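# Seat the grey arch's pegs gently into the stand posts

## Task

Lower the grey arch onto the stand with care so that the peg beneath each of its two green ends slides into the hole of its post, and each green end comes to sit on top of that post. The arch must stay seated by itself with no robot support. The arms and fingers must never strike or lean hard on the stand, and the arch must never be shoved, yanked or rammed. At the end, open the grippers and withdraw both arms.

## Robot and tools

Robot: two seven-joint xArm7 arms, left_arm and right_arm, each with a two-finger parallel gripper. Base of left_arm: (-0.028, +0.265, 0) m, quat_wxyz (+0.996, 0, 0, +0.088). Base of right_arm: (-0.025, -0.362, 0) m, quat_wxyz (+1.000, 0, 0, -0.025). Joint ranges (rad), base to gripper: waist -6.283..6.283, shoulder -2.059..2.094, upper arm roll -6.283..6.283, elbow -0.192..3.927, forearm roll -6.283..6.283, wrist pitch -1.693..3.142, wrist roll -6.283..6.283. Elbows stop slightly before full extension. Joint targets move at up to 3.14 rad/s, need 0.16 s to reach that from rest, and all joints of one arm are slowed together.

Scene frame (all reported poses): origin on the table surface midway between the arms, +x away over the table, +z up, left_arm on the +y side. The arm names do not mean image sides. Gripper frame: fingers extend along +z and close along y. end_effector_position is the point between the pads when closed, about 2 cm short of the fingertips; closing pushes the tips roughly 10 mm further along +z. Wrist camera frame: +z forward, +x right in the image, +y down.

execute_actions(actions): actions is a list of actions; each action is a table of at most 15 rows, one row per control step (1/30 s). If fewer than 15 rows, the final row is repeated to fill the 15 steps. Every row has 14 numbers in [-1, 1]: left_arm dx, dy, dz, rx, ry, rz, opening, then right_arm the same seven, always all 14 even if one arm idles. dx..rz are an offset, expressed in that gripper's own axes, from the gripper's measured pose when the action began (for a call's first action: the last pose a result reported). Each row is relative to that same starting pose, not added to the previous row. Scale: 1.0 = 0.6 m of translation or 180 degrees; rx, ry, rz form one rotation vector. opening is absolute, not an offset: +1 = fully open (0.084 m), -1 = closed. An empty list only returns state and images. Each step, the commanded pose is clipped to within 70 mm and 16 degrees of the measured pose; damped IK then favours position over orientation. Large offsets may need several actions; after an action the arm goes at most to its last clipped pose.

move(target, speed, blocking): target is one 14-number row in the same layout and units, offsets from the pose in the latest result that showed one. Each gripper travels a straight path, taking the shorter rotation; paths finish together, lasting 0.5 to 10 s (cut off at 10 s). speed in m/s, 0.002 to 0.5, default 0.25; rotation limited to twice that in rad/s. Opening is sent at the start. No obstacle or arm-to-arm avoidance; grippers lag, can drift off the line and overshoot speed, mainly with a nearly straight arm. blocking=false returns after 0.5 s while motion continues; other motion calls are refused until a result shows the end, so use wait(0) or stop. The result adds a move: line with the ending (done, off_target, moving, held, fault), any limits (paced = sent pose clipped; held = steps blocked, after which the arm may surge fast) and each gripper's distance to its target. If only one arm is named, the other finished fine.

wait(seconds): 0 to 10; the robot keeps its last command; returns early if a running move ends. stop(): brakes a running move, needing room if fast; fingers continue. zoom_image(camera, region): camera is cam_low, cam_left_wrist or cam_right_wrist; region [x0, y0, x1, y1] in pixels, top-left origin, at most 504 by 504. All three images are 672x504, returned in that order. show_instructions(): shows the reference image(s) for the scene. read_manual(section): licence texts, section "licences". finished_scene(scene): ends the scene with that number, irreversibly, after the last command has been held; the goal must already hold.

Results: a state line per arm with end_effector_position (m), end_effector_quat_wxyz and linear/angular velocities; printed positions may be off at long reach. Hand target lines give the pose each arm is currently driven toward. A pose unreachable line means the clearance check altered or blocked that arm's command. After execute_actions, step readings list positions at some steps; HELD marks steps where that arm was held back. grip_measured is the measured finger opening on the command scale. MOTOR HOT appears from 65 °C; at 80 °C an OVER-TEMPERATURE FAULT brakes that arm until cool. Holding loads heats motors, even during thinking.

Gripping: to hold, command an opening well under grip_measured; lower squeezes harder (about 24 N per pad, up to ~6 cm objects). Sending back grip_measured still presses lightly. Closing fast can squeeze harder.

Load limits (N m): waist 46, shoulder 46, upper arm roll 27.6, elbow 27.6, forearm roll 27.6, wrist pitch 18.4, wrist roll 18.4, held weight included. Hitting one causes a torque fault: the arm stops, backs off slightly, holds 10 s and the rest of the call is skipped.

To keep an arm still, send its offset back to the wanted pose in the first call of a reply and zeros afterwards, with the desired opening. The robot keeps the last command while you think. An arm blocked by an object keeps pushing until commanded otherwise.

Avoid: fast contacts (speed raises impact), targets far beyond a contact point (press harder), hitting the stand, ramming the arch, arms colliding, drops, slips and anything leaving the table. Loose objects may occasionally get a small push from outside. Finish by opening the grippers and moving clear so the arch rests on its own.

Each tool is called after "Call:" by a JSON object that holds its "op" and its "data".

## Session

Call:
{"op": "execute_actions", "data": {"actions": []}}

Call:
{"op": "show_instructions", "data": {}}

Scene clock: 0.00 s.
left_arm: end_effector_position=(+0.0721, +0.6537, +0.3134) grip_measured=+1.00 end_effector_quat_wxyz=(+0.040, -0.581, +0.810, -0.069) end_effector_velocity=(-0.000, -0.000, +0.001) end_effector_angular_velocity=(+0.002, +0.000, -0.000) | right_arm: end_effector_position=(+0.6692, -0.5330, +0.3739) grip_measured=+1.00 end_effector_quat_wxyz=(+0.261, +0.746, +0.584, +0.187) end_effector_velocity=(+0.000, +0.000, +0.000) end_effector_angular_velocity=(-0.001, -0.000, +0.001)
Joint positions: left_arm=[ 1.453 -0.239 -0.191  1.119 -0.201  1.404 -2.903  0.084] | right_arm=[-0.287  0.358  0.127  1.717 -0.117  0.712 -1.498  0.084]
Joint velocities: left_arm=[-0.    -0.002  0.    -0.     0.    -0.     0.    -0.   ] | right_arm=[ 0.     0.     0.     0.     0.    -0.    -0.001 -0.   ]
Hand target (left_arm): +0.072, +0.654, +0.313; +0.040, -0.581, +0.810, -0.069
Hand target (right_arm): +0.669, -0.533, +0.374; +0.261, +0.746, +0.584, +0.187

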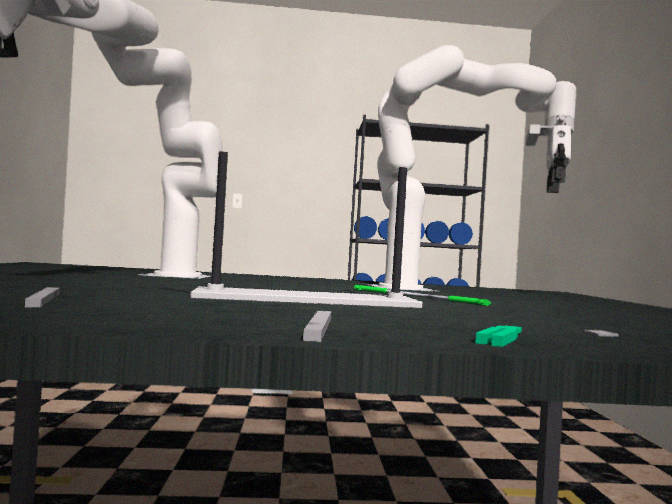

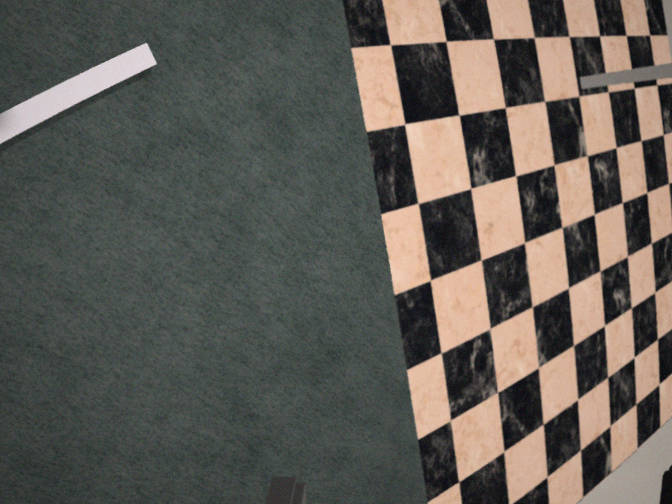

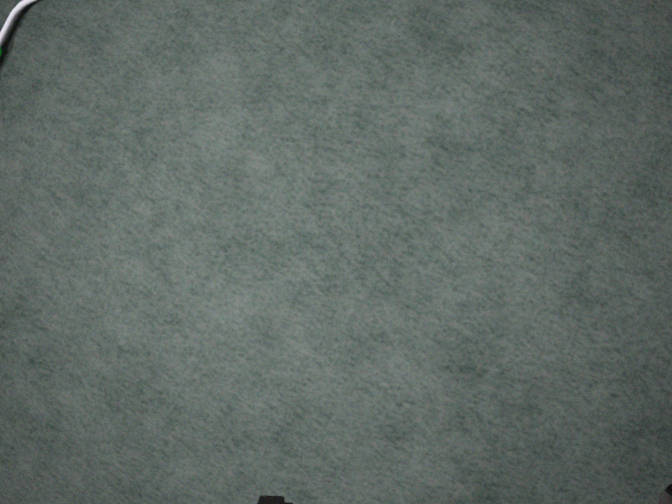

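Reference images for this scene: Buzz-wire game page 1.

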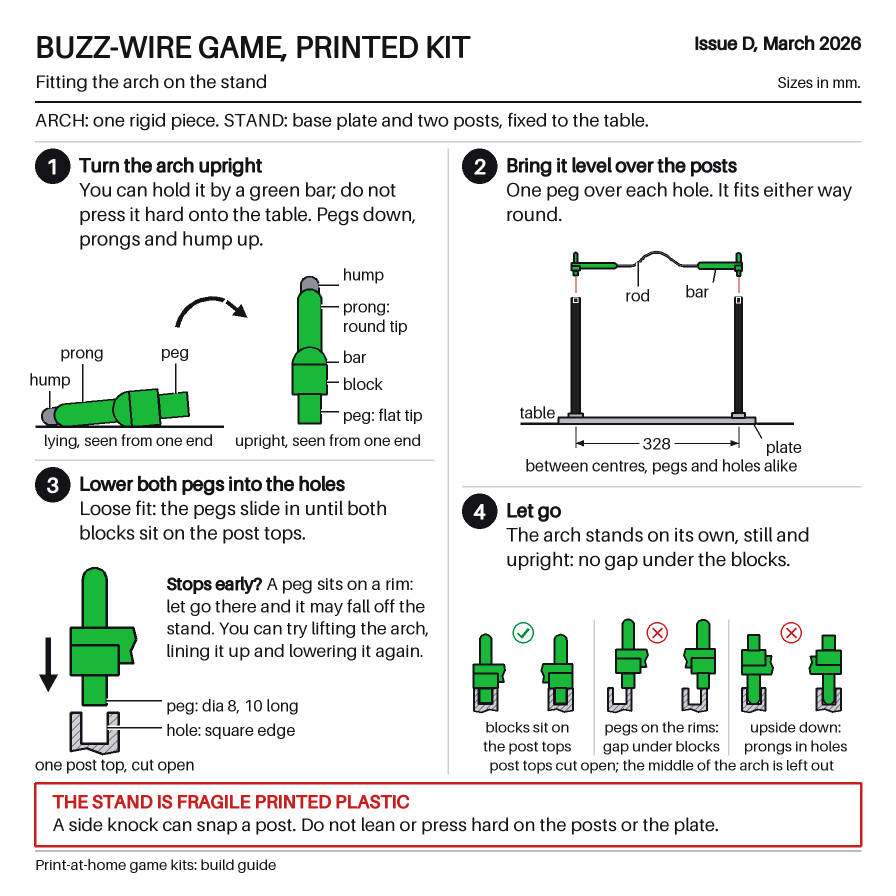

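Call:
{"op": "move", "data": {"target": [0.49,-0.773,-0.015,-0.047,0.027,0.395,-0.2,0.218,-0.35,-0.085,0.228,0.38,0.051,1], "speed": 0.35}}

Scene clock: 10.77 s.
left_arm: end_effector_position=(+0.4079, +0.2275, +0.3994) grip_measured=-0.21 end_effector_quat_wxyz=(+0.000, +0.000, +1.000, -0.001) end_effector_velocity=(+0.001, -0.002, -0.000) end_effector_angular_velocity=(+0.006, +0.011, -0.005) | right_arm: end_effector_position=(+0.5092, -0.3599, +0.2830) grip_measured=+1.00 end_effector_quat_wxyz=(-0.381, +0.598, +0.596, +0.378) end_effector_velocity=(-0.000, +0.000, -0.001) end_effector_angular_velocity=(+0.004, +0.002, -0.000)
Joint positions: left_arm=[ 1.027 -0.277 -1.081  1.499 -0.247  1.63  -3.017  0.035] | right_arm=[-0.639  0.465  0.352  1.55   0.876  1.622 -2.099  0.084]
Joint velocities: left_arm=[ 0.012  0.021 -0.033  0.017  0.022  0.008 -0.018 -0.   ] | right_arm=[-0.     0.002 -0.    -0.002  0.002  0.001 -0.001 -0.   ]
Hand target (left_arm): +0.408, +0.227, +0.399; -0.000, +0.001, +1.000, -0.001
Hand target (right_arm): +0.509, -0.360, +0.283; -0.381, +0.598, +0.596, +0.377
Off the commanded pose (left_arm): 0.003 m, 0 deg.
Off the commanded pose (right_arm): 0.001 m, 0 deg.
move: done

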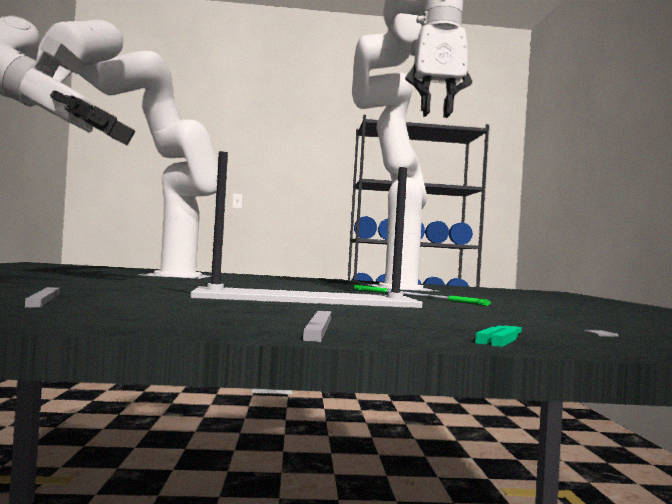

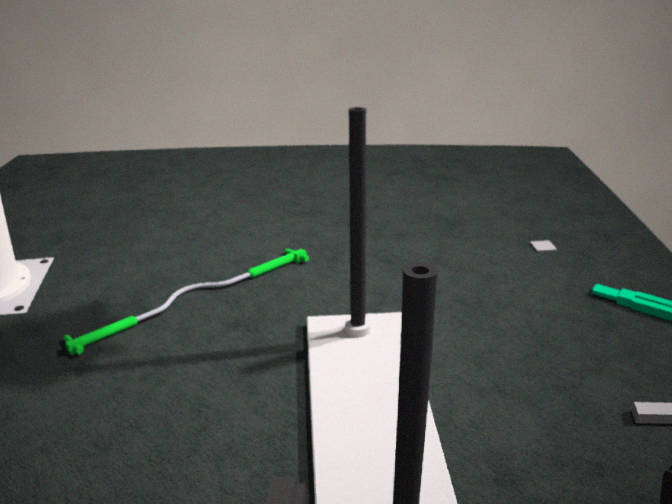

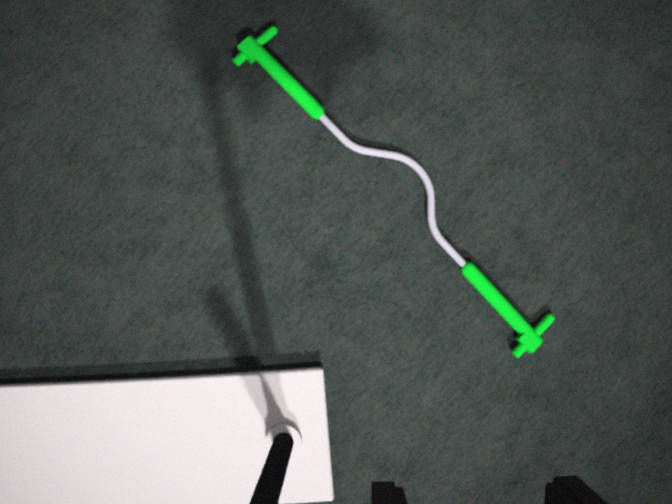

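Call:
{"op": "move", "data": {"target": [0.316,-0.104,0.5,0,0,-0.243,-0.2,0,0,0,0,0,0,1], "speed": 0.3}}

Scene clock: 18.77 s.
left_arm: end_effector_position=(+0.2185, +0.1648, +0.0993) grip_measured=-0.21 end_effector_quat_wxyz=(-0.001, -0.372, +0.928, -0.002) end_effector_velocity=(-0.001, -0.000, -0.002) end_effector_angular_velocity=(+0.001, +0.003, -0.000) | right_arm: end_effector_position=(+0.5092, -0.3599, +0.2830) grip_measured=+1.00 end_effector_quat_wxyz=(-0.381, +0.598, +0.596, +0.378) end_effector_velocity=(-0.000, -0.000, -0.000) end_effector_angular_velocity=(-0.001, -0.001, +0.001)
Joint positions: left_arm=[ 0.516 -1.083 -1.131  0.318 -1.012  1.238 -3.515  0.035] | right_arm=[-0.639  0.465  0.352  1.55   0.876  1.622 -2.099  0.084]
Joint velocities: left_arm=[-0.002  0.005 -0.008 -0.002 -0.004 -0.006 -0.003  0.   ] | right_arm=[-0.    -0.     0.    -0.    -0.001 -0.    -0.002  0.   ]
Hand target (left_arm): +0.218, +0.165, +0.099; -0.001, -0.372, +0.928, -0.002
Hand target (right_arm): +0.509, -0.360, +0.283; -0.381, +0.598, +0.596, +0.378
Off the commanded pose (left_arm): 0.000 m, 0 deg.
Off the commanded pose (right_arm): 0.000 m, 0 deg.
move: done

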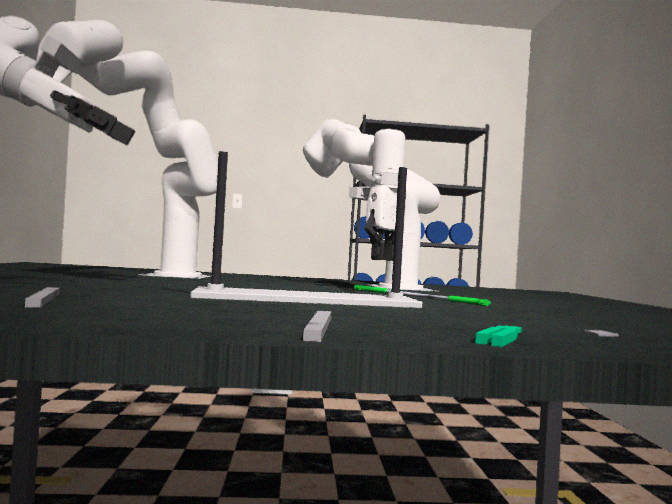

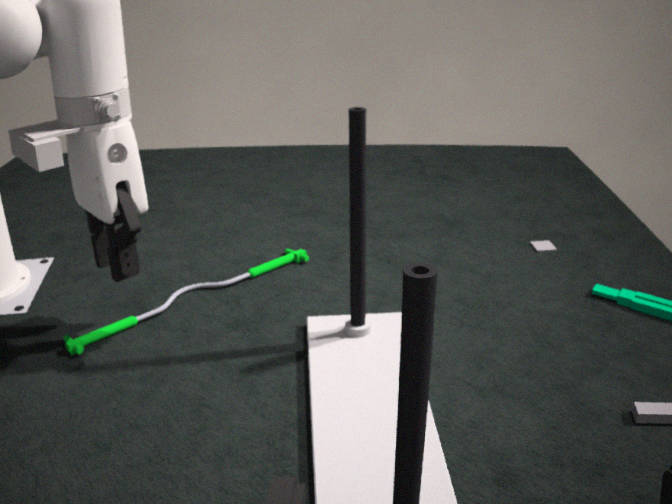

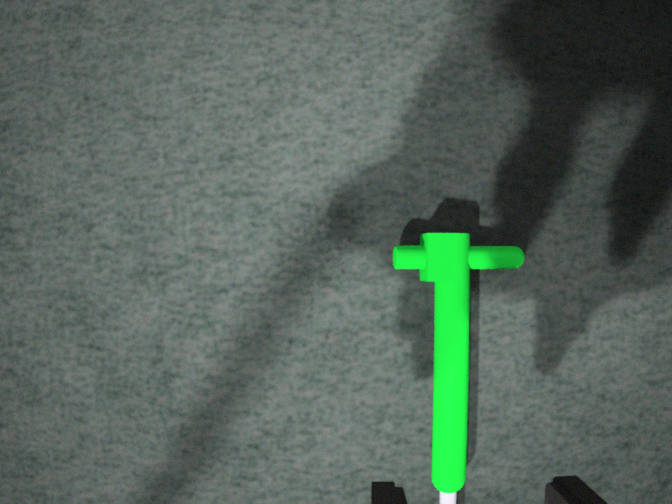

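Call:
{"op": "move", "data": {"target": [0.02,0.013,0.1,0,0,0.004,-0.2,0,0,0,0,0,0,1], "speed": 0.15}}

Scene clock: 25.63 s.
left_arm: end_effector_position=(+0.2044, +0.1619, +0.0392) grip_measured=-0.21 end_effector_quat_wxyz=(-0.001, -0.366, +0.931, -0.002) end_effector_velocity=(+0.000, +0.000, -0.001) end_effector_angular_velocity=(+0.000, +0.000, -0.000) | right_arm: end_effector_position=(+0.5092, -0.3599, +0.2830) grip_measured=+1.00 end_effector_quat_wxyz=(-0.381, +0.598, +0.596, +0.378) end_effector_velocity=(-0.000, -0.000, -0.000) end_effector_angular_velocity=(+0.000, +0.001, -0.001)
Joint positions: left_arm=[ 0.523 -1.009 -1.375  0.246 -1.24   1.076 -3.466  0.035] | right_arm=[-0.639  0.465  0.352  1.55   0.876  1.622 -2.099  0.084]
Joint velocities: left_arm=[ 0.006  0.002 -0.009  0.001 -0.007 -0.004  0.004 -0.   ] | right_arm=[-0.001 -0.    -0.    -0.001  0.     0.     0.    -0.   ]
Hand target (left_arm): +0.204, +0.162, +0.039; -0.001, -0.366, +0.931, -0.002
Hand target (right_arm): +0.509, -0.360, +0.283; -0.381, +0.598, +0.596, +0.378
Off the commanded pose (left_arm): 0.000 m, 0 deg.
Off the commanded pose (right_arm): 0.000 m, 0 deg.
move: done

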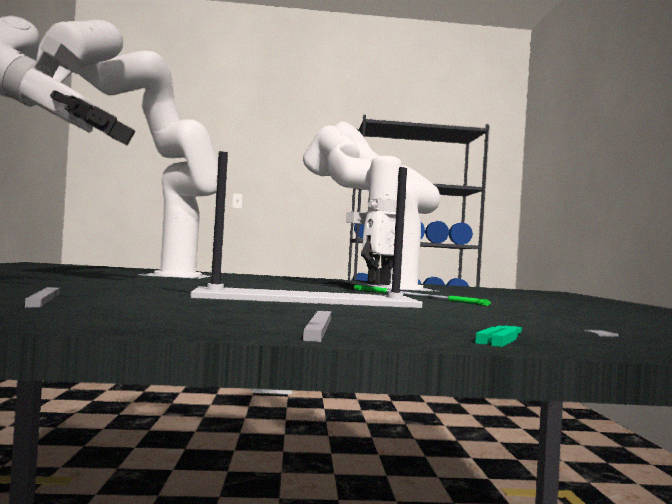

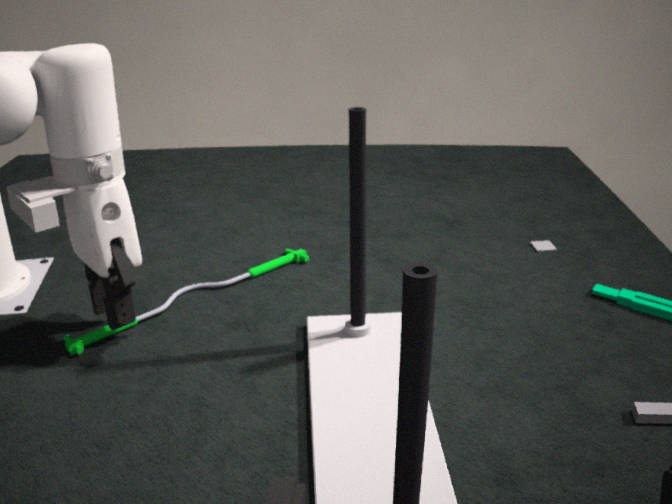

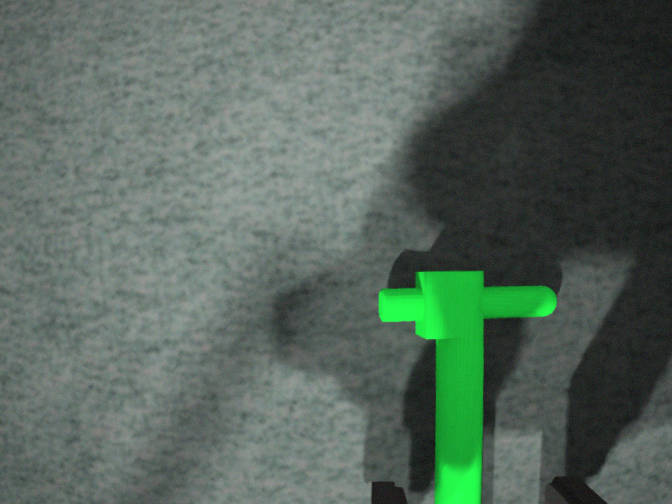

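Call:
{"op": "move", "data": {"target": [0,-0.0025,0.025,0,0,0,-0.5,0,0,0,0,0,0,1], "speed": 0.03}}

Call:
{"op": "zoom_image", "data": {"camera": "cam_left_wrist", "region": [40,260,200,380]}}

Scene clock: 28.33 s.
left_arm: end_effector_position=(+0.2054, +0.1607, +0.0243) grip_measured=-0.52 end_effector_quat_wxyz=(-0.001, -0.366, +0.930, -0.002) end_effector_velocity=(+0.001, -0.001, -0.002) end_effector_angular_velocity=(-0.001, -0.002, -0.000) | right_arm: end_effector_position=(+0.5092, -0.3599, +0.2830) grip_measured=+1.00 end_effector_quat_wxyz=(-0.381, +0.598, +0.596, +0.378) end_effector_velocity=(-0.000, -0.000, -0.000) end_effector_angular_velocity=(+0.001, +0.003, -0.002)
Joint positions: left_arm=[ 0.568 -0.98  -1.459  0.253 -1.305  1.031 -3.441  0.021] | right_arm=[-0.639  0.465  0.352  1.55   0.876  1.622 -2.099  0.084]
Joint velocities: left_arm=[ 0.008  0.003 -0.011  0.004 -0.009 -0.006  0.004  0.   ] | right_arm=[-0.001  0.     0.    -0.001  0.001  0.     0.002  0.   ]
Hand target (left_arm): +0.205, +0.161, +0.024; -0.001, -0.366, +0.931, -0.002
Hand target (right_arm): +0.509, -0.360, +0.283; -0.381, +0.598, +0.596, +0.378
Off the commanded pose (left_arm): 0.000 m, 0 deg.
Off the commanded pose (right_arm): 0.000 m, 0 deg.
move: done

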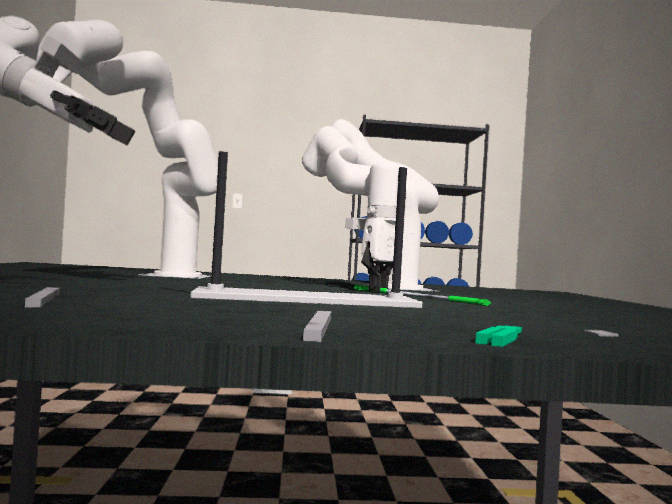

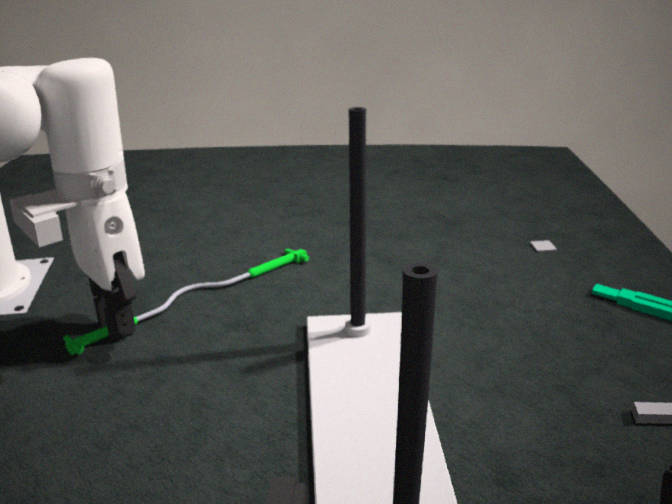

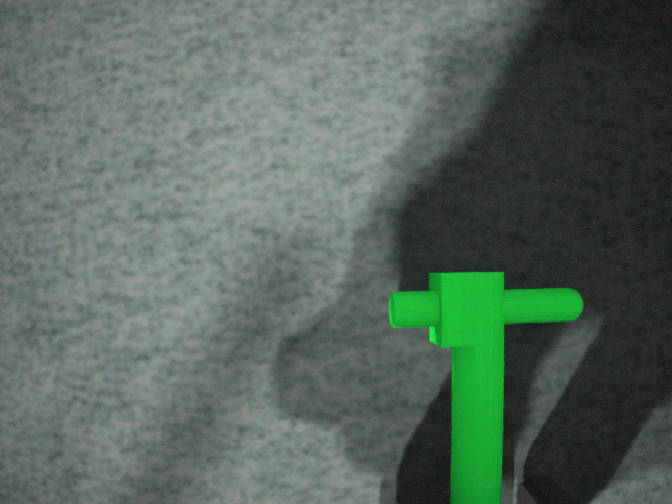

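Region (40, 260, 200, 380) of cam_left_wrist's 672x504 image, scaled by 3.150, with more detail than that image has; it fills the top 378 rows of this view, and the rest is white.

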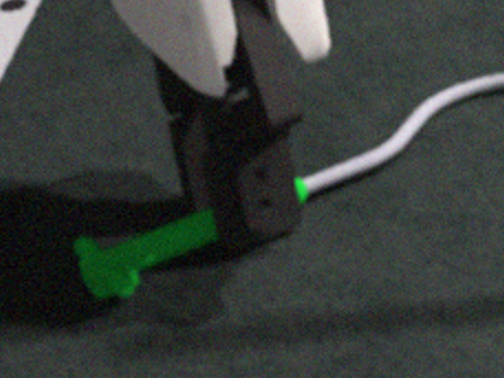

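Call:
{"op": "move", "data": {"target": [0,0,0,0,0,0,-1,0,0,0,0,0,0,1]}}

Call:
{"op": "move", "data": {"target": [-0.035,-0.17,-0.56,0,0,0,-1,0,0,0,0,0,0,1], "speed": 0.22}}

Call:
{"op": "move", "data": {"target": [0,0,0,0,0,0.718,-1,0,0,0,0,0,0,1], "speed": 0.5}}

Scene clock: 32.63 s.
left_arm: end_effector_position=(+0.2054, +0.1607, +0.0243) grip_measured=-0.74 end_effector_quat_wxyz=(-0.001, -0.366, +0.931, -0.002) end_effector_velocity=(+0.000, +0.000, +0.000) end_effector_angular_velocity=(+0.000, -0.001, -0.001) | right_arm: end_effector_position=(+0.5092, -0.3599, +0.2830) grip_measured=+1.00 end_effector_quat_wxyz=(-0.381, +0.598, +0.596, +0.378) end_effector_velocity=(-0.000, -0.000, -0.000) end_effector_angular_velocity=(-0.002, +0.001, +0.001)
Joint positions: left_arm=[ 0.568 -0.98  -1.459  0.253 -1.305  1.031 -3.441  0.011] | right_arm=[-0.639  0.465  0.352  1.55   0.876  1.622 -2.099  0.084]
Joint velocities: left_arm=[-0.    -0.     0.001  0.     0.001 -0.     0.001 -0.   ] | right_arm=[ 0.     0.    -0.     0.    -0.002 -0.     0.001 -0.   ]
Hand target (left_arm): +0.205, +0.161, +0.024; -0.001, -0.366, +0.930, -0.002
Hand target (right_arm): +0.509, -0.360, +0.283; -0.381, +0.598, +0.596, +0.378
Off the commanded pose (left_arm): 0.000 m, 0 deg.
Off the commanded pose (right_arm): 0.000 m, 0 deg.
move: done

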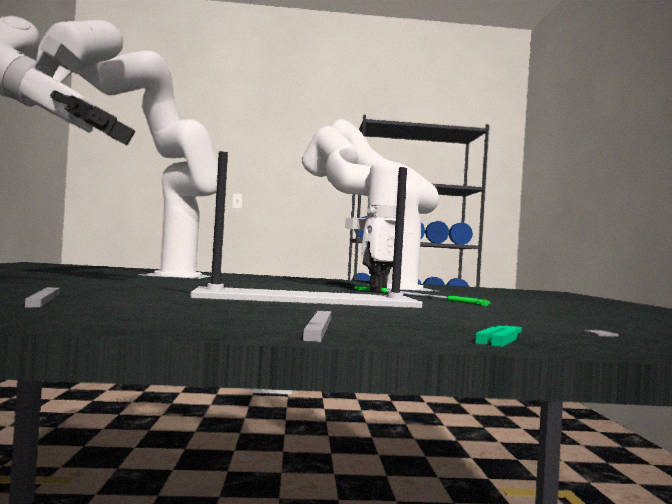

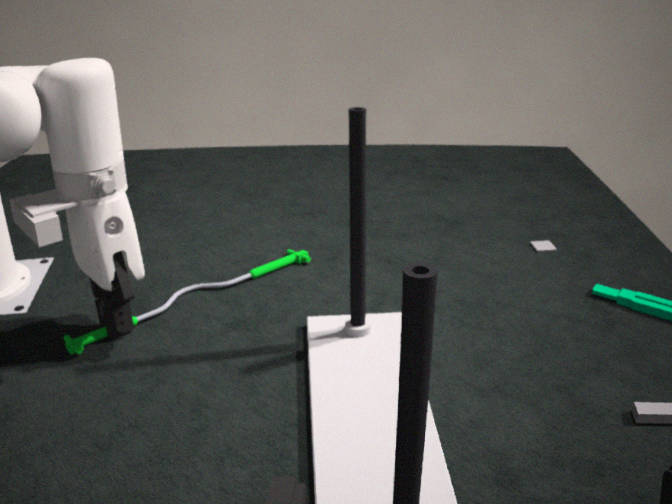

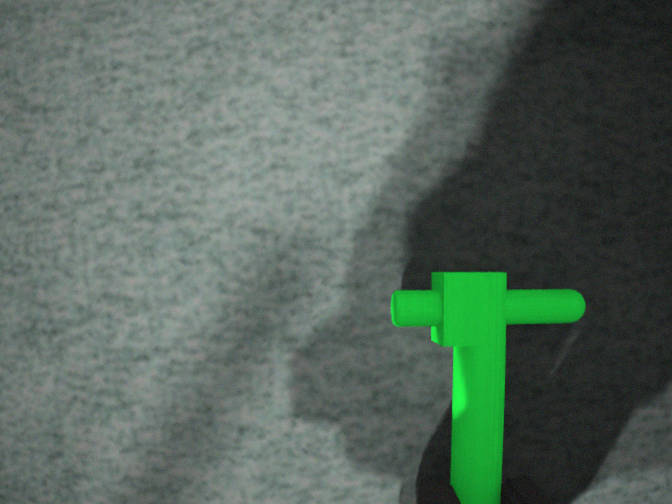

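Scene clock: 34.77 s.
left_arm: end_effector_position=(+0.2896, +0.1012, +0.3605) grip_measured=-0.74 end_effector_quat_wxyz=(-0.001, -0.366, +0.931, -0.001) end_effector_velocity=(+0.001, -0.000, +0.003) end_effector_angular_velocity=(+0.000, +0.002, +0.002) | right_arm: end_effector_position=(+0.5092, -0.3599, +0.2830) grip_measured=+1.00 end_effector_quat_wxyz=(-0.381, +0.598, +0.596, +0.378) end_effector_velocity=(-0.000, +0.000, -0.000) end_effector_angular_velocity=(-0.001, -0.000, +0.001)
Joint positions: left_arm=[ 0.715 -0.814 -0.845  1.15  -0.586  1.732 -3.764  0.011] | right_arm=[-0.639  0.465  0.352  1.55   0.876  1.622 -2.099  0.084]
Joint velocities: left_arm=[ 0.005  0.006 -0.001  0.012  0.003  0.006 -0.004 -0.   ] | right_arm=[ 0.001 -0.    -0.     0.    -0.001  0.    -0.     0.   ]
Hand target (left_arm): +0.290, +0.101, +0.361; -0.000, -0.366, +0.931, -0.001
Hand target (right_arm): +0.509, -0.360, +0.283; -0.381, +0.598, +0.596, +0.378
Off the commanded pose (left_arm): 0.001 m, 0 deg.
Off the commanded pose (right_arm): 0.000 m, 0 deg.
move: done

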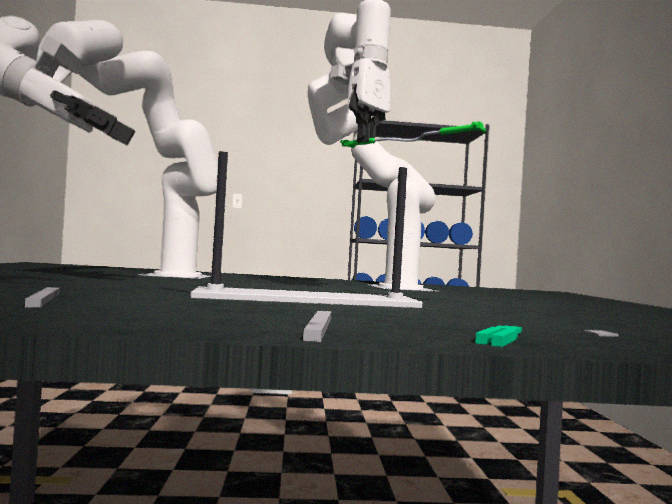

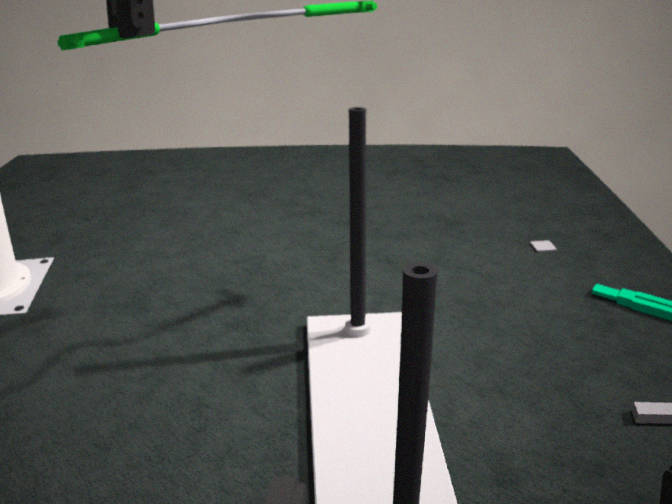

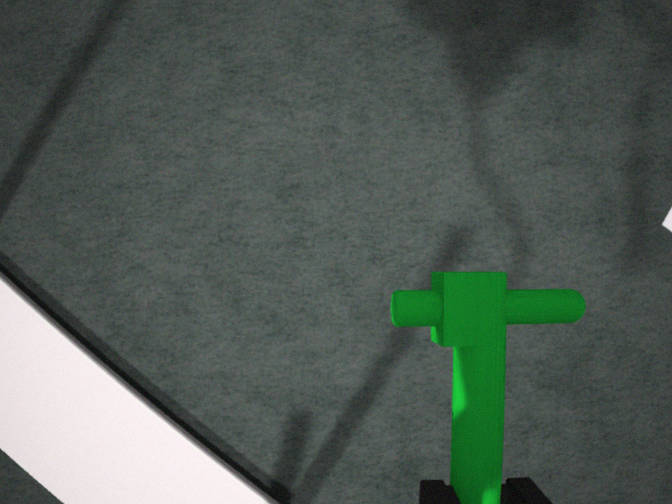

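Scene clock: 37.63 s.
left_arm: end_effector_position=(+0.2895, +0.1015, +0.3607) grip_measured=-0.74 end_effector_quat_wxyz=(+0.001, +0.683, +0.730, -0.001) end_effector_velocity=(-0.000, +0.000, -0.000) end_effector_angular_velocity=(-0.001, +0.000, -0.006) | right_arm: end_effector_position=(+0.5092, -0.3599, +0.2830) grip_measured=+1.00 end_effector_quat_wxyz=(-0.381, +0.598, +0.596, +0.378) end_effector_velocity=(-0.000, -0.000, -0.000) end_effector_angular_velocity=(-0.001, +0.001, -0.000)
Joint positions: left_arm=[ 0.153 -0.513 -0.588  1.114 -0.279  1.553 -1.83   0.011] | right_arm=[-0.639  0.465  0.352  1.55   0.876  1.622 -2.099  0.084]
Joint velocities: left_arm=[-0.001 -0.001  0.002 -0.001 -0.    -0.     0.007 -0.   ] | right_arm=[ 0.    -0.     0.     0.    -0.001  0.     0.001 -0.   ]
Hand target (left_arm): +0.289, +0.102, +0.361; +0.001, +0.684, +0.730, -0.001
Hand target (right_arm): +0.509, -0.360, +0.283; -0.381, +0.598, +0.596, +0.378
Off the commanded pose (left_arm): 0.000 m, 0 deg.
Off the commanded pose (right_arm): 0.000 m, 0 deg.
move: done

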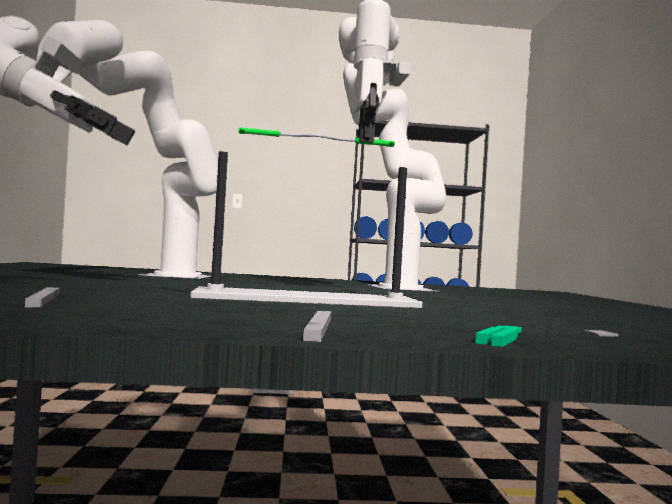

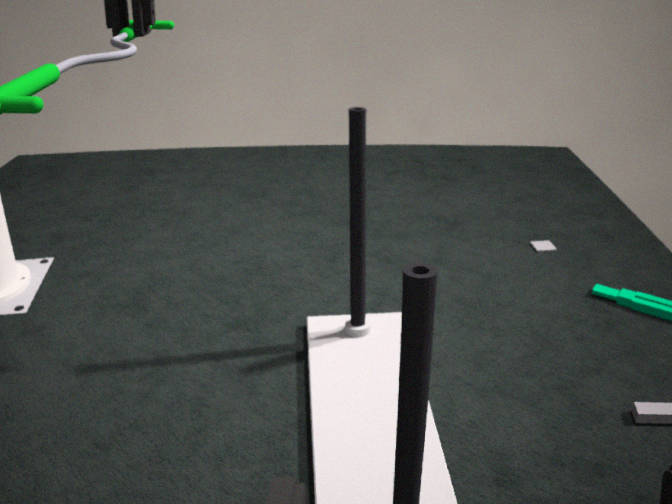

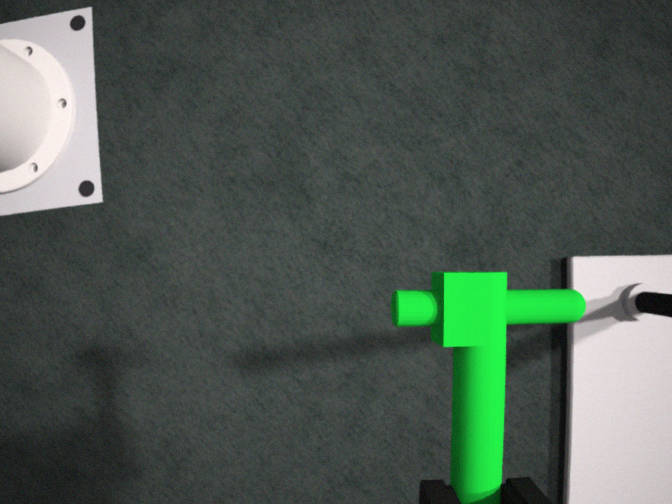

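Call:
{"op": "move", "data": {"target": [-0.023,0.308,0.083,-0.527,0,0,-1,0,0,0,0,0,0,1], "speed": 0.35}}

Call:
{"op": "zoom_image", "data": {"camera": "cam_low", "region": [190,90,430,210]}}

Scene clock: 43.23 s.
left_arm: end_effector_position=(+0.4754, +0.0999, +0.3104) grip_measured=-0.74 end_effector_quat_wxyz=(+0.505, +0.461, +0.495, +0.535) end_effector_velocity=(+0.001, +0.001, -0.000) end_effector_angular_velocity=(+0.000, -0.007, +0.006) | right_arm: end_effector_position=(+0.5092, -0.3599, +0.2830) grip_measured=+1.00 end_effector_quat_wxyz=(-0.381, +0.598, +0.596, +0.378) end_effector_velocity=(+0.000, +0.000, +0.000) end_effector_angular_velocity=(-0.000, -0.001, +0.001)
Joint positions: left_arm=[ 1.113 -1.065 -1.765  0.504 -0.573 -0.869 -2.32   0.011] | right_arm=[-0.639  0.465  0.352  1.55   0.876  1.622 -2.099  0.084]
Joint velocities: left_arm=[ 0.004 -0.012 -0.006  0.004 -0.015  0.002 -0.001  0.   ] | right_arm=[ 0.001 -0.    -0.     0.001  0.     0.    -0.    -0.   ]
Hand target (left_arm): +0.475, +0.100, +0.310; +0.505, +0.461, +0.495, +0.536
Hand target (right_arm): +0.509, -0.360, +0.283; -0.381, +0.598, +0.596, +0.378
Off the commanded pose (left_arm): 0.001 m, 0 deg.
Off the commanded pose (right_arm): 0.000 m, 0 deg.
move: done

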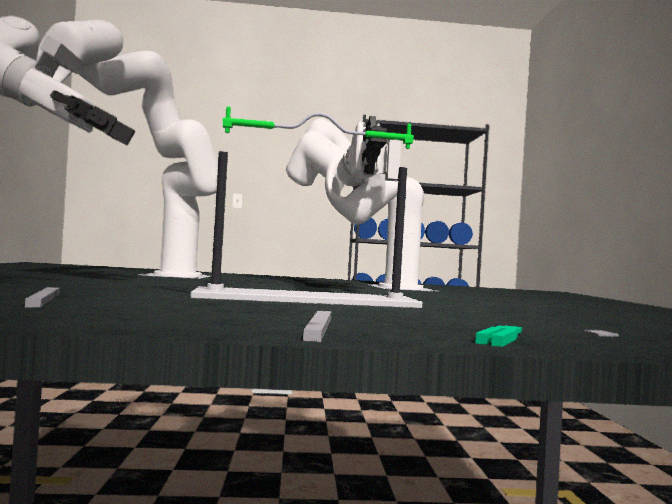

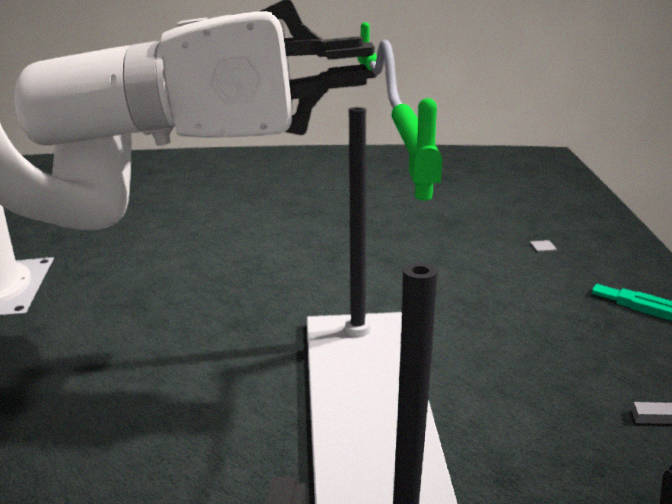

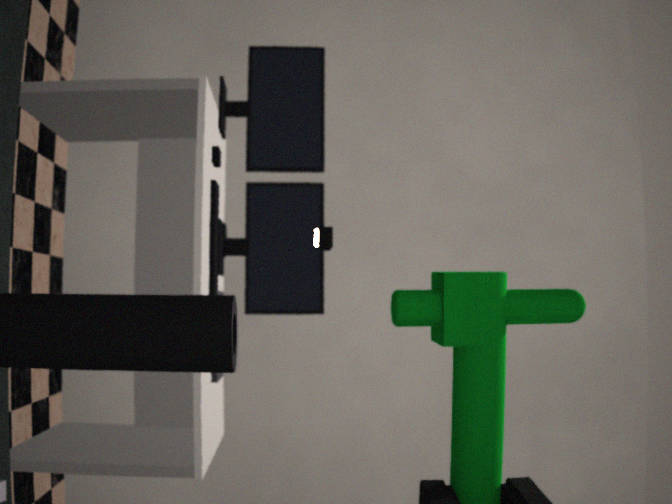

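Region (190, 90, 430, 210) of cam_low's 672x504 image, scaled by 2.100, with more detail than that image has.

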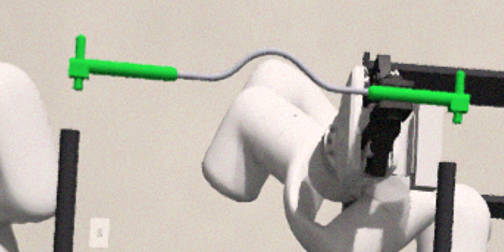

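Call:
{"op": "move", "data": {"target": [-0.008,-0.043,-0.0147,0,0.0078,0,-1,0,0,0,0,0,0,1], "speed": 0.05}}

Call:
{"op": "zoom_image", "data": {"camera": "cam_low", "region": [190,100,430,200]}}

Call:
{"op": "zoom_image", "data": {"camera": "cam_left_wrist", "region": [320,40,470,310]}}

Scene clock: 49.97 s.
left_arm: end_effector_position=(+0.4691, +0.0948, +0.2840) grip_measured=-0.74 end_effector_quat_wxyz=(+0.499, +0.455, +0.501, +0.541) end_effector_velocity=(-0.000, +0.001, -0.001) end_effector_angular_velocity=(-0.007, -0.002, +0.007) | right_arm: end_effector_position=(+0.5092, -0.3599, +0.2830) grip_measured=+1.00 end_effector_quat_wxyz=(-0.381, +0.598, +0.596, +0.378) end_effector_velocity=(-0.000, +0.000, -0.000) end_effector_angular_velocity=(-0.000, +0.001, +0.000)
Joint positions: left_arm=[ 1.101 -1.15  -1.85   0.513 -0.694 -0.834 -2.339  0.011] | right_arm=[-0.639  0.465  0.352  1.55   0.876  1.622 -2.099  0.084]
Joint velocities: left_arm=[-0.002 -0.005 -0.004  0.002 -0.015  0.008 -0.001  0.   ] | right_arm=[ 0.     0.    -0.    -0.    -0.001 -0.     0.     0.   ]
Hand target (left_arm): +0.469, +0.095, +0.284; +0.499, +0.455, +0.501, +0.541
Hand target (right_arm): +0.509, -0.360, +0.283; -0.381, +0.598, +0.596, +0.378
Off the commanded pose (left_arm): 0.000 m, 0 deg.
Off the commanded pose (right_arm): 0.000 m, 0 deg.
move: done

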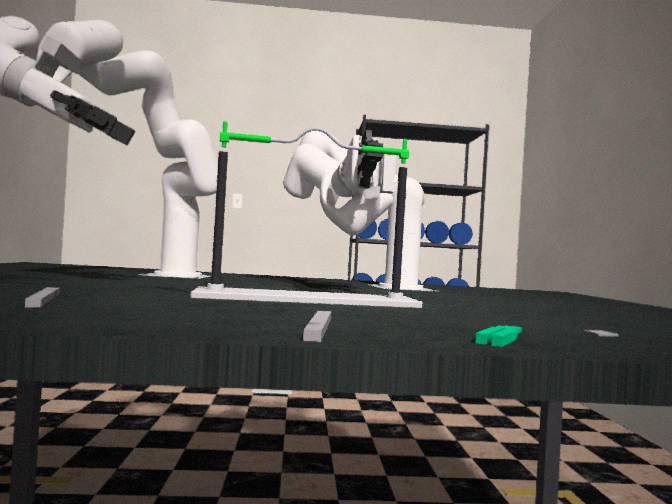

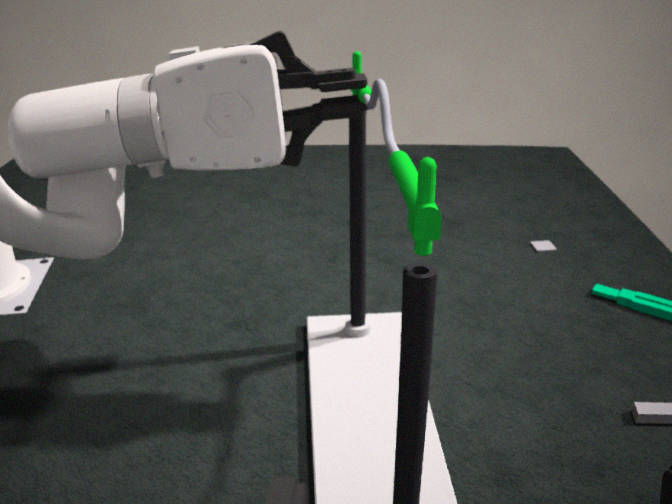

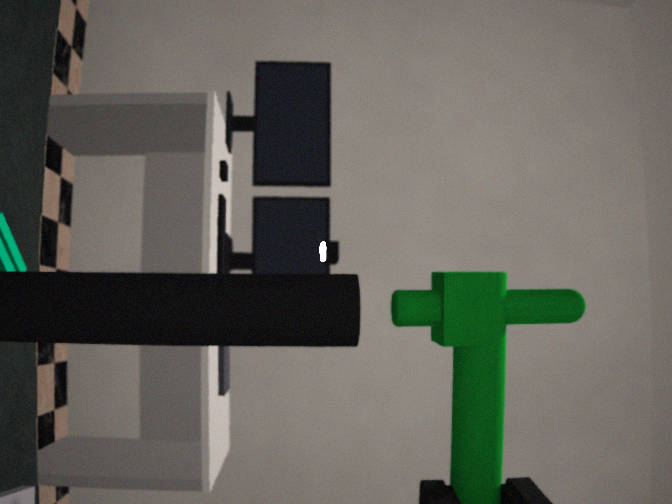

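Region (190, 100, 430, 200) of cam_low's 672x504 image, scaled by 2.100, with more detail than that image has; it fills the top 210 rows of this view, and the rest is white.

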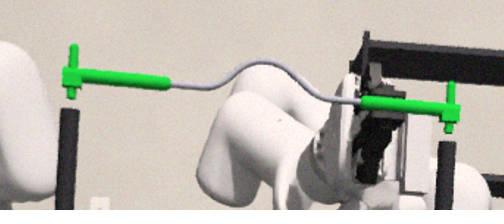

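Region (320, 40, 470, 310) of cam_left_wrist's 672x504 image, scaled by 1.867, with more detail than that image has.

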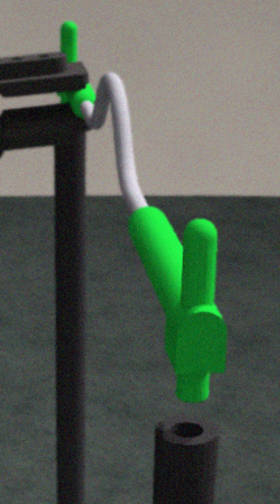

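Call:
{"op": "move", "data": {"target": [-0.001,-0.009,-0.0008,0,-0.0011,0.002,-1,0,0,0,0,0,0,1], "speed": 0.02}}

Call:
{"op": "zoom_image", "data": {"camera": "cam_left_wrist", "region": [380,200,470,300]}}

Call:
{"op": "zoom_image", "data": {"camera": "cam_left_wrist", "region": [320,40,410,160]}}

Call:
{"op": "zoom_image", "data": {"camera": "cam_right_wrist", "region": [320,250,480,370]}}

Scene clock: 58.83 s.
left_arm: end_effector_position=(+0.4691, +0.0942, +0.2787) grip_measured=-0.74 end_effector_quat_wxyz=(+0.498, +0.457, +0.499, +0.542) end_effector_velocity=(+0.000, -0.000, -0.001) end_effector_angular_velocity=(+0.002, -0.002, -0.001) | right_arm: end_effector_position=(+0.5092, -0.3599, +0.2830) grip_measured=+1.00 end_effector_quat_wxyz=(-0.381, +0.598, +0.596, +0.378) end_effector_velocity=(-0.000, -0.000, -0.000) end_effector_angular_velocity=(+0.000, +0.002, -0.001)
Joint positions: left_arm=[ 1.11  -1.162 -1.865  0.515 -0.699 -0.842 -2.345  0.011] | right_arm=[-0.639  0.465  0.352  1.55   0.876  1.622 -2.099  0.084]
Joint velocities: left_arm=[ 0.003 -0.004 -0.004  0.001 -0.002 -0.004 -0.002 -0.   ] | right_arm=[-0.001  0.    -0.    -0.     0.     0.     0.002  0.   ]
Hand target (left_arm): +0.469, +0.094, +0.279; +0.498, +0.457, +0.499, +0.542
Hand target (right_arm): +0.509, -0.360, +0.283; -0.381, +0.598, +0.596, +0.378
Off the commanded pose (left_arm): 0.000 m, 0 deg.
Off the commanded pose (right_arm): 0.000 m, 0 deg.
move: done

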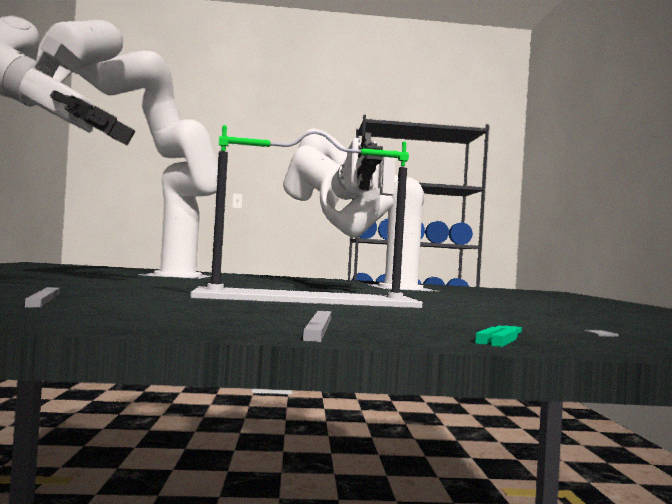

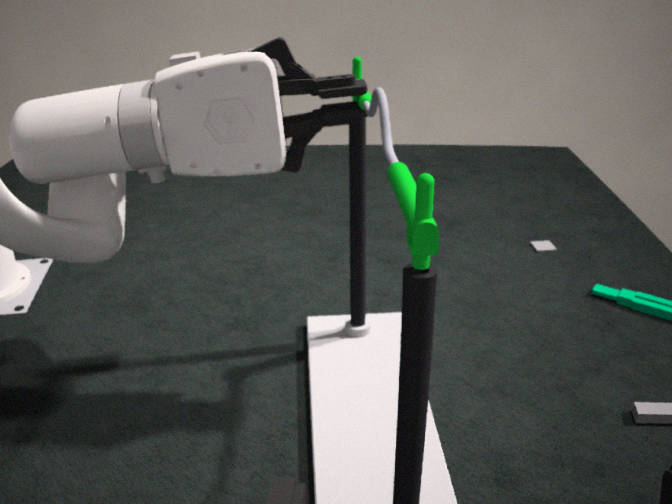

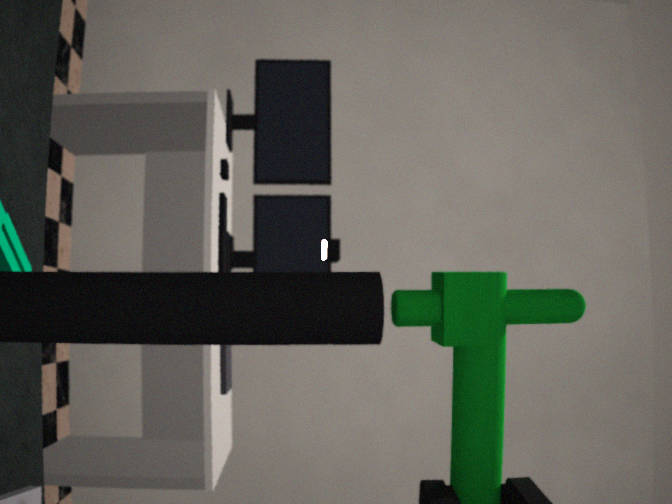

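Region (380, 200, 470, 300) of cam_left_wrist's 672x504 image, scaled by 5.040, with more detail than that image has; it fills the left 454 columns of this view, and the rest is white.

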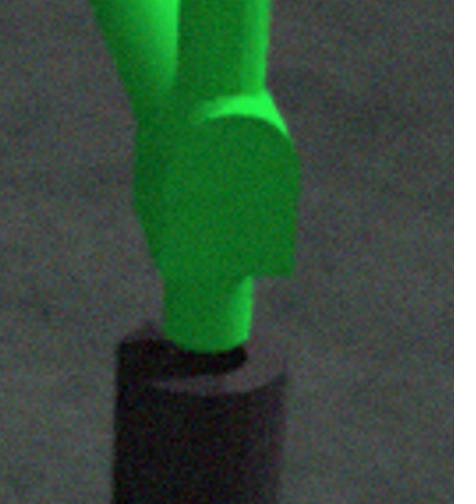

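Region (320, 40, 410, 160) of cam_left_wrist's 672x504 image, scaled by 4.200, with more detail than that image has; it fills the left 378 columns of this view, and the rest is white.

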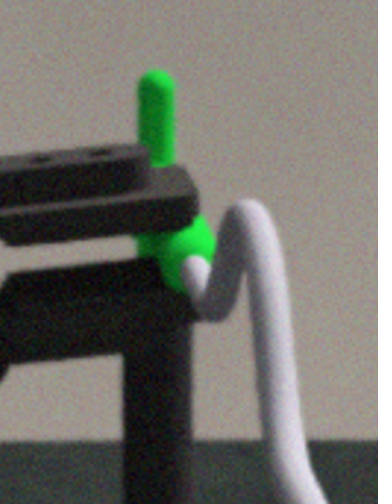

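Region (320, 250, 480, 370) of cam_right_wrist's 672x504 image, scaled by 3.150, with more detail than that image has; it fills the top 378 rows of this view, and the rest is white.

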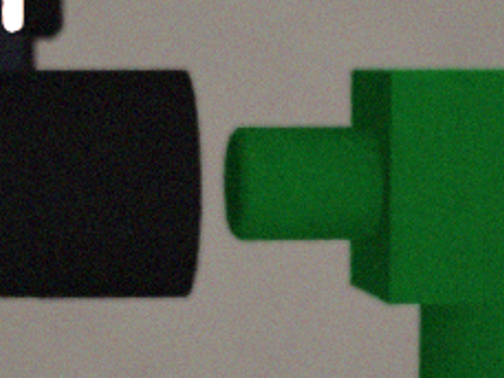

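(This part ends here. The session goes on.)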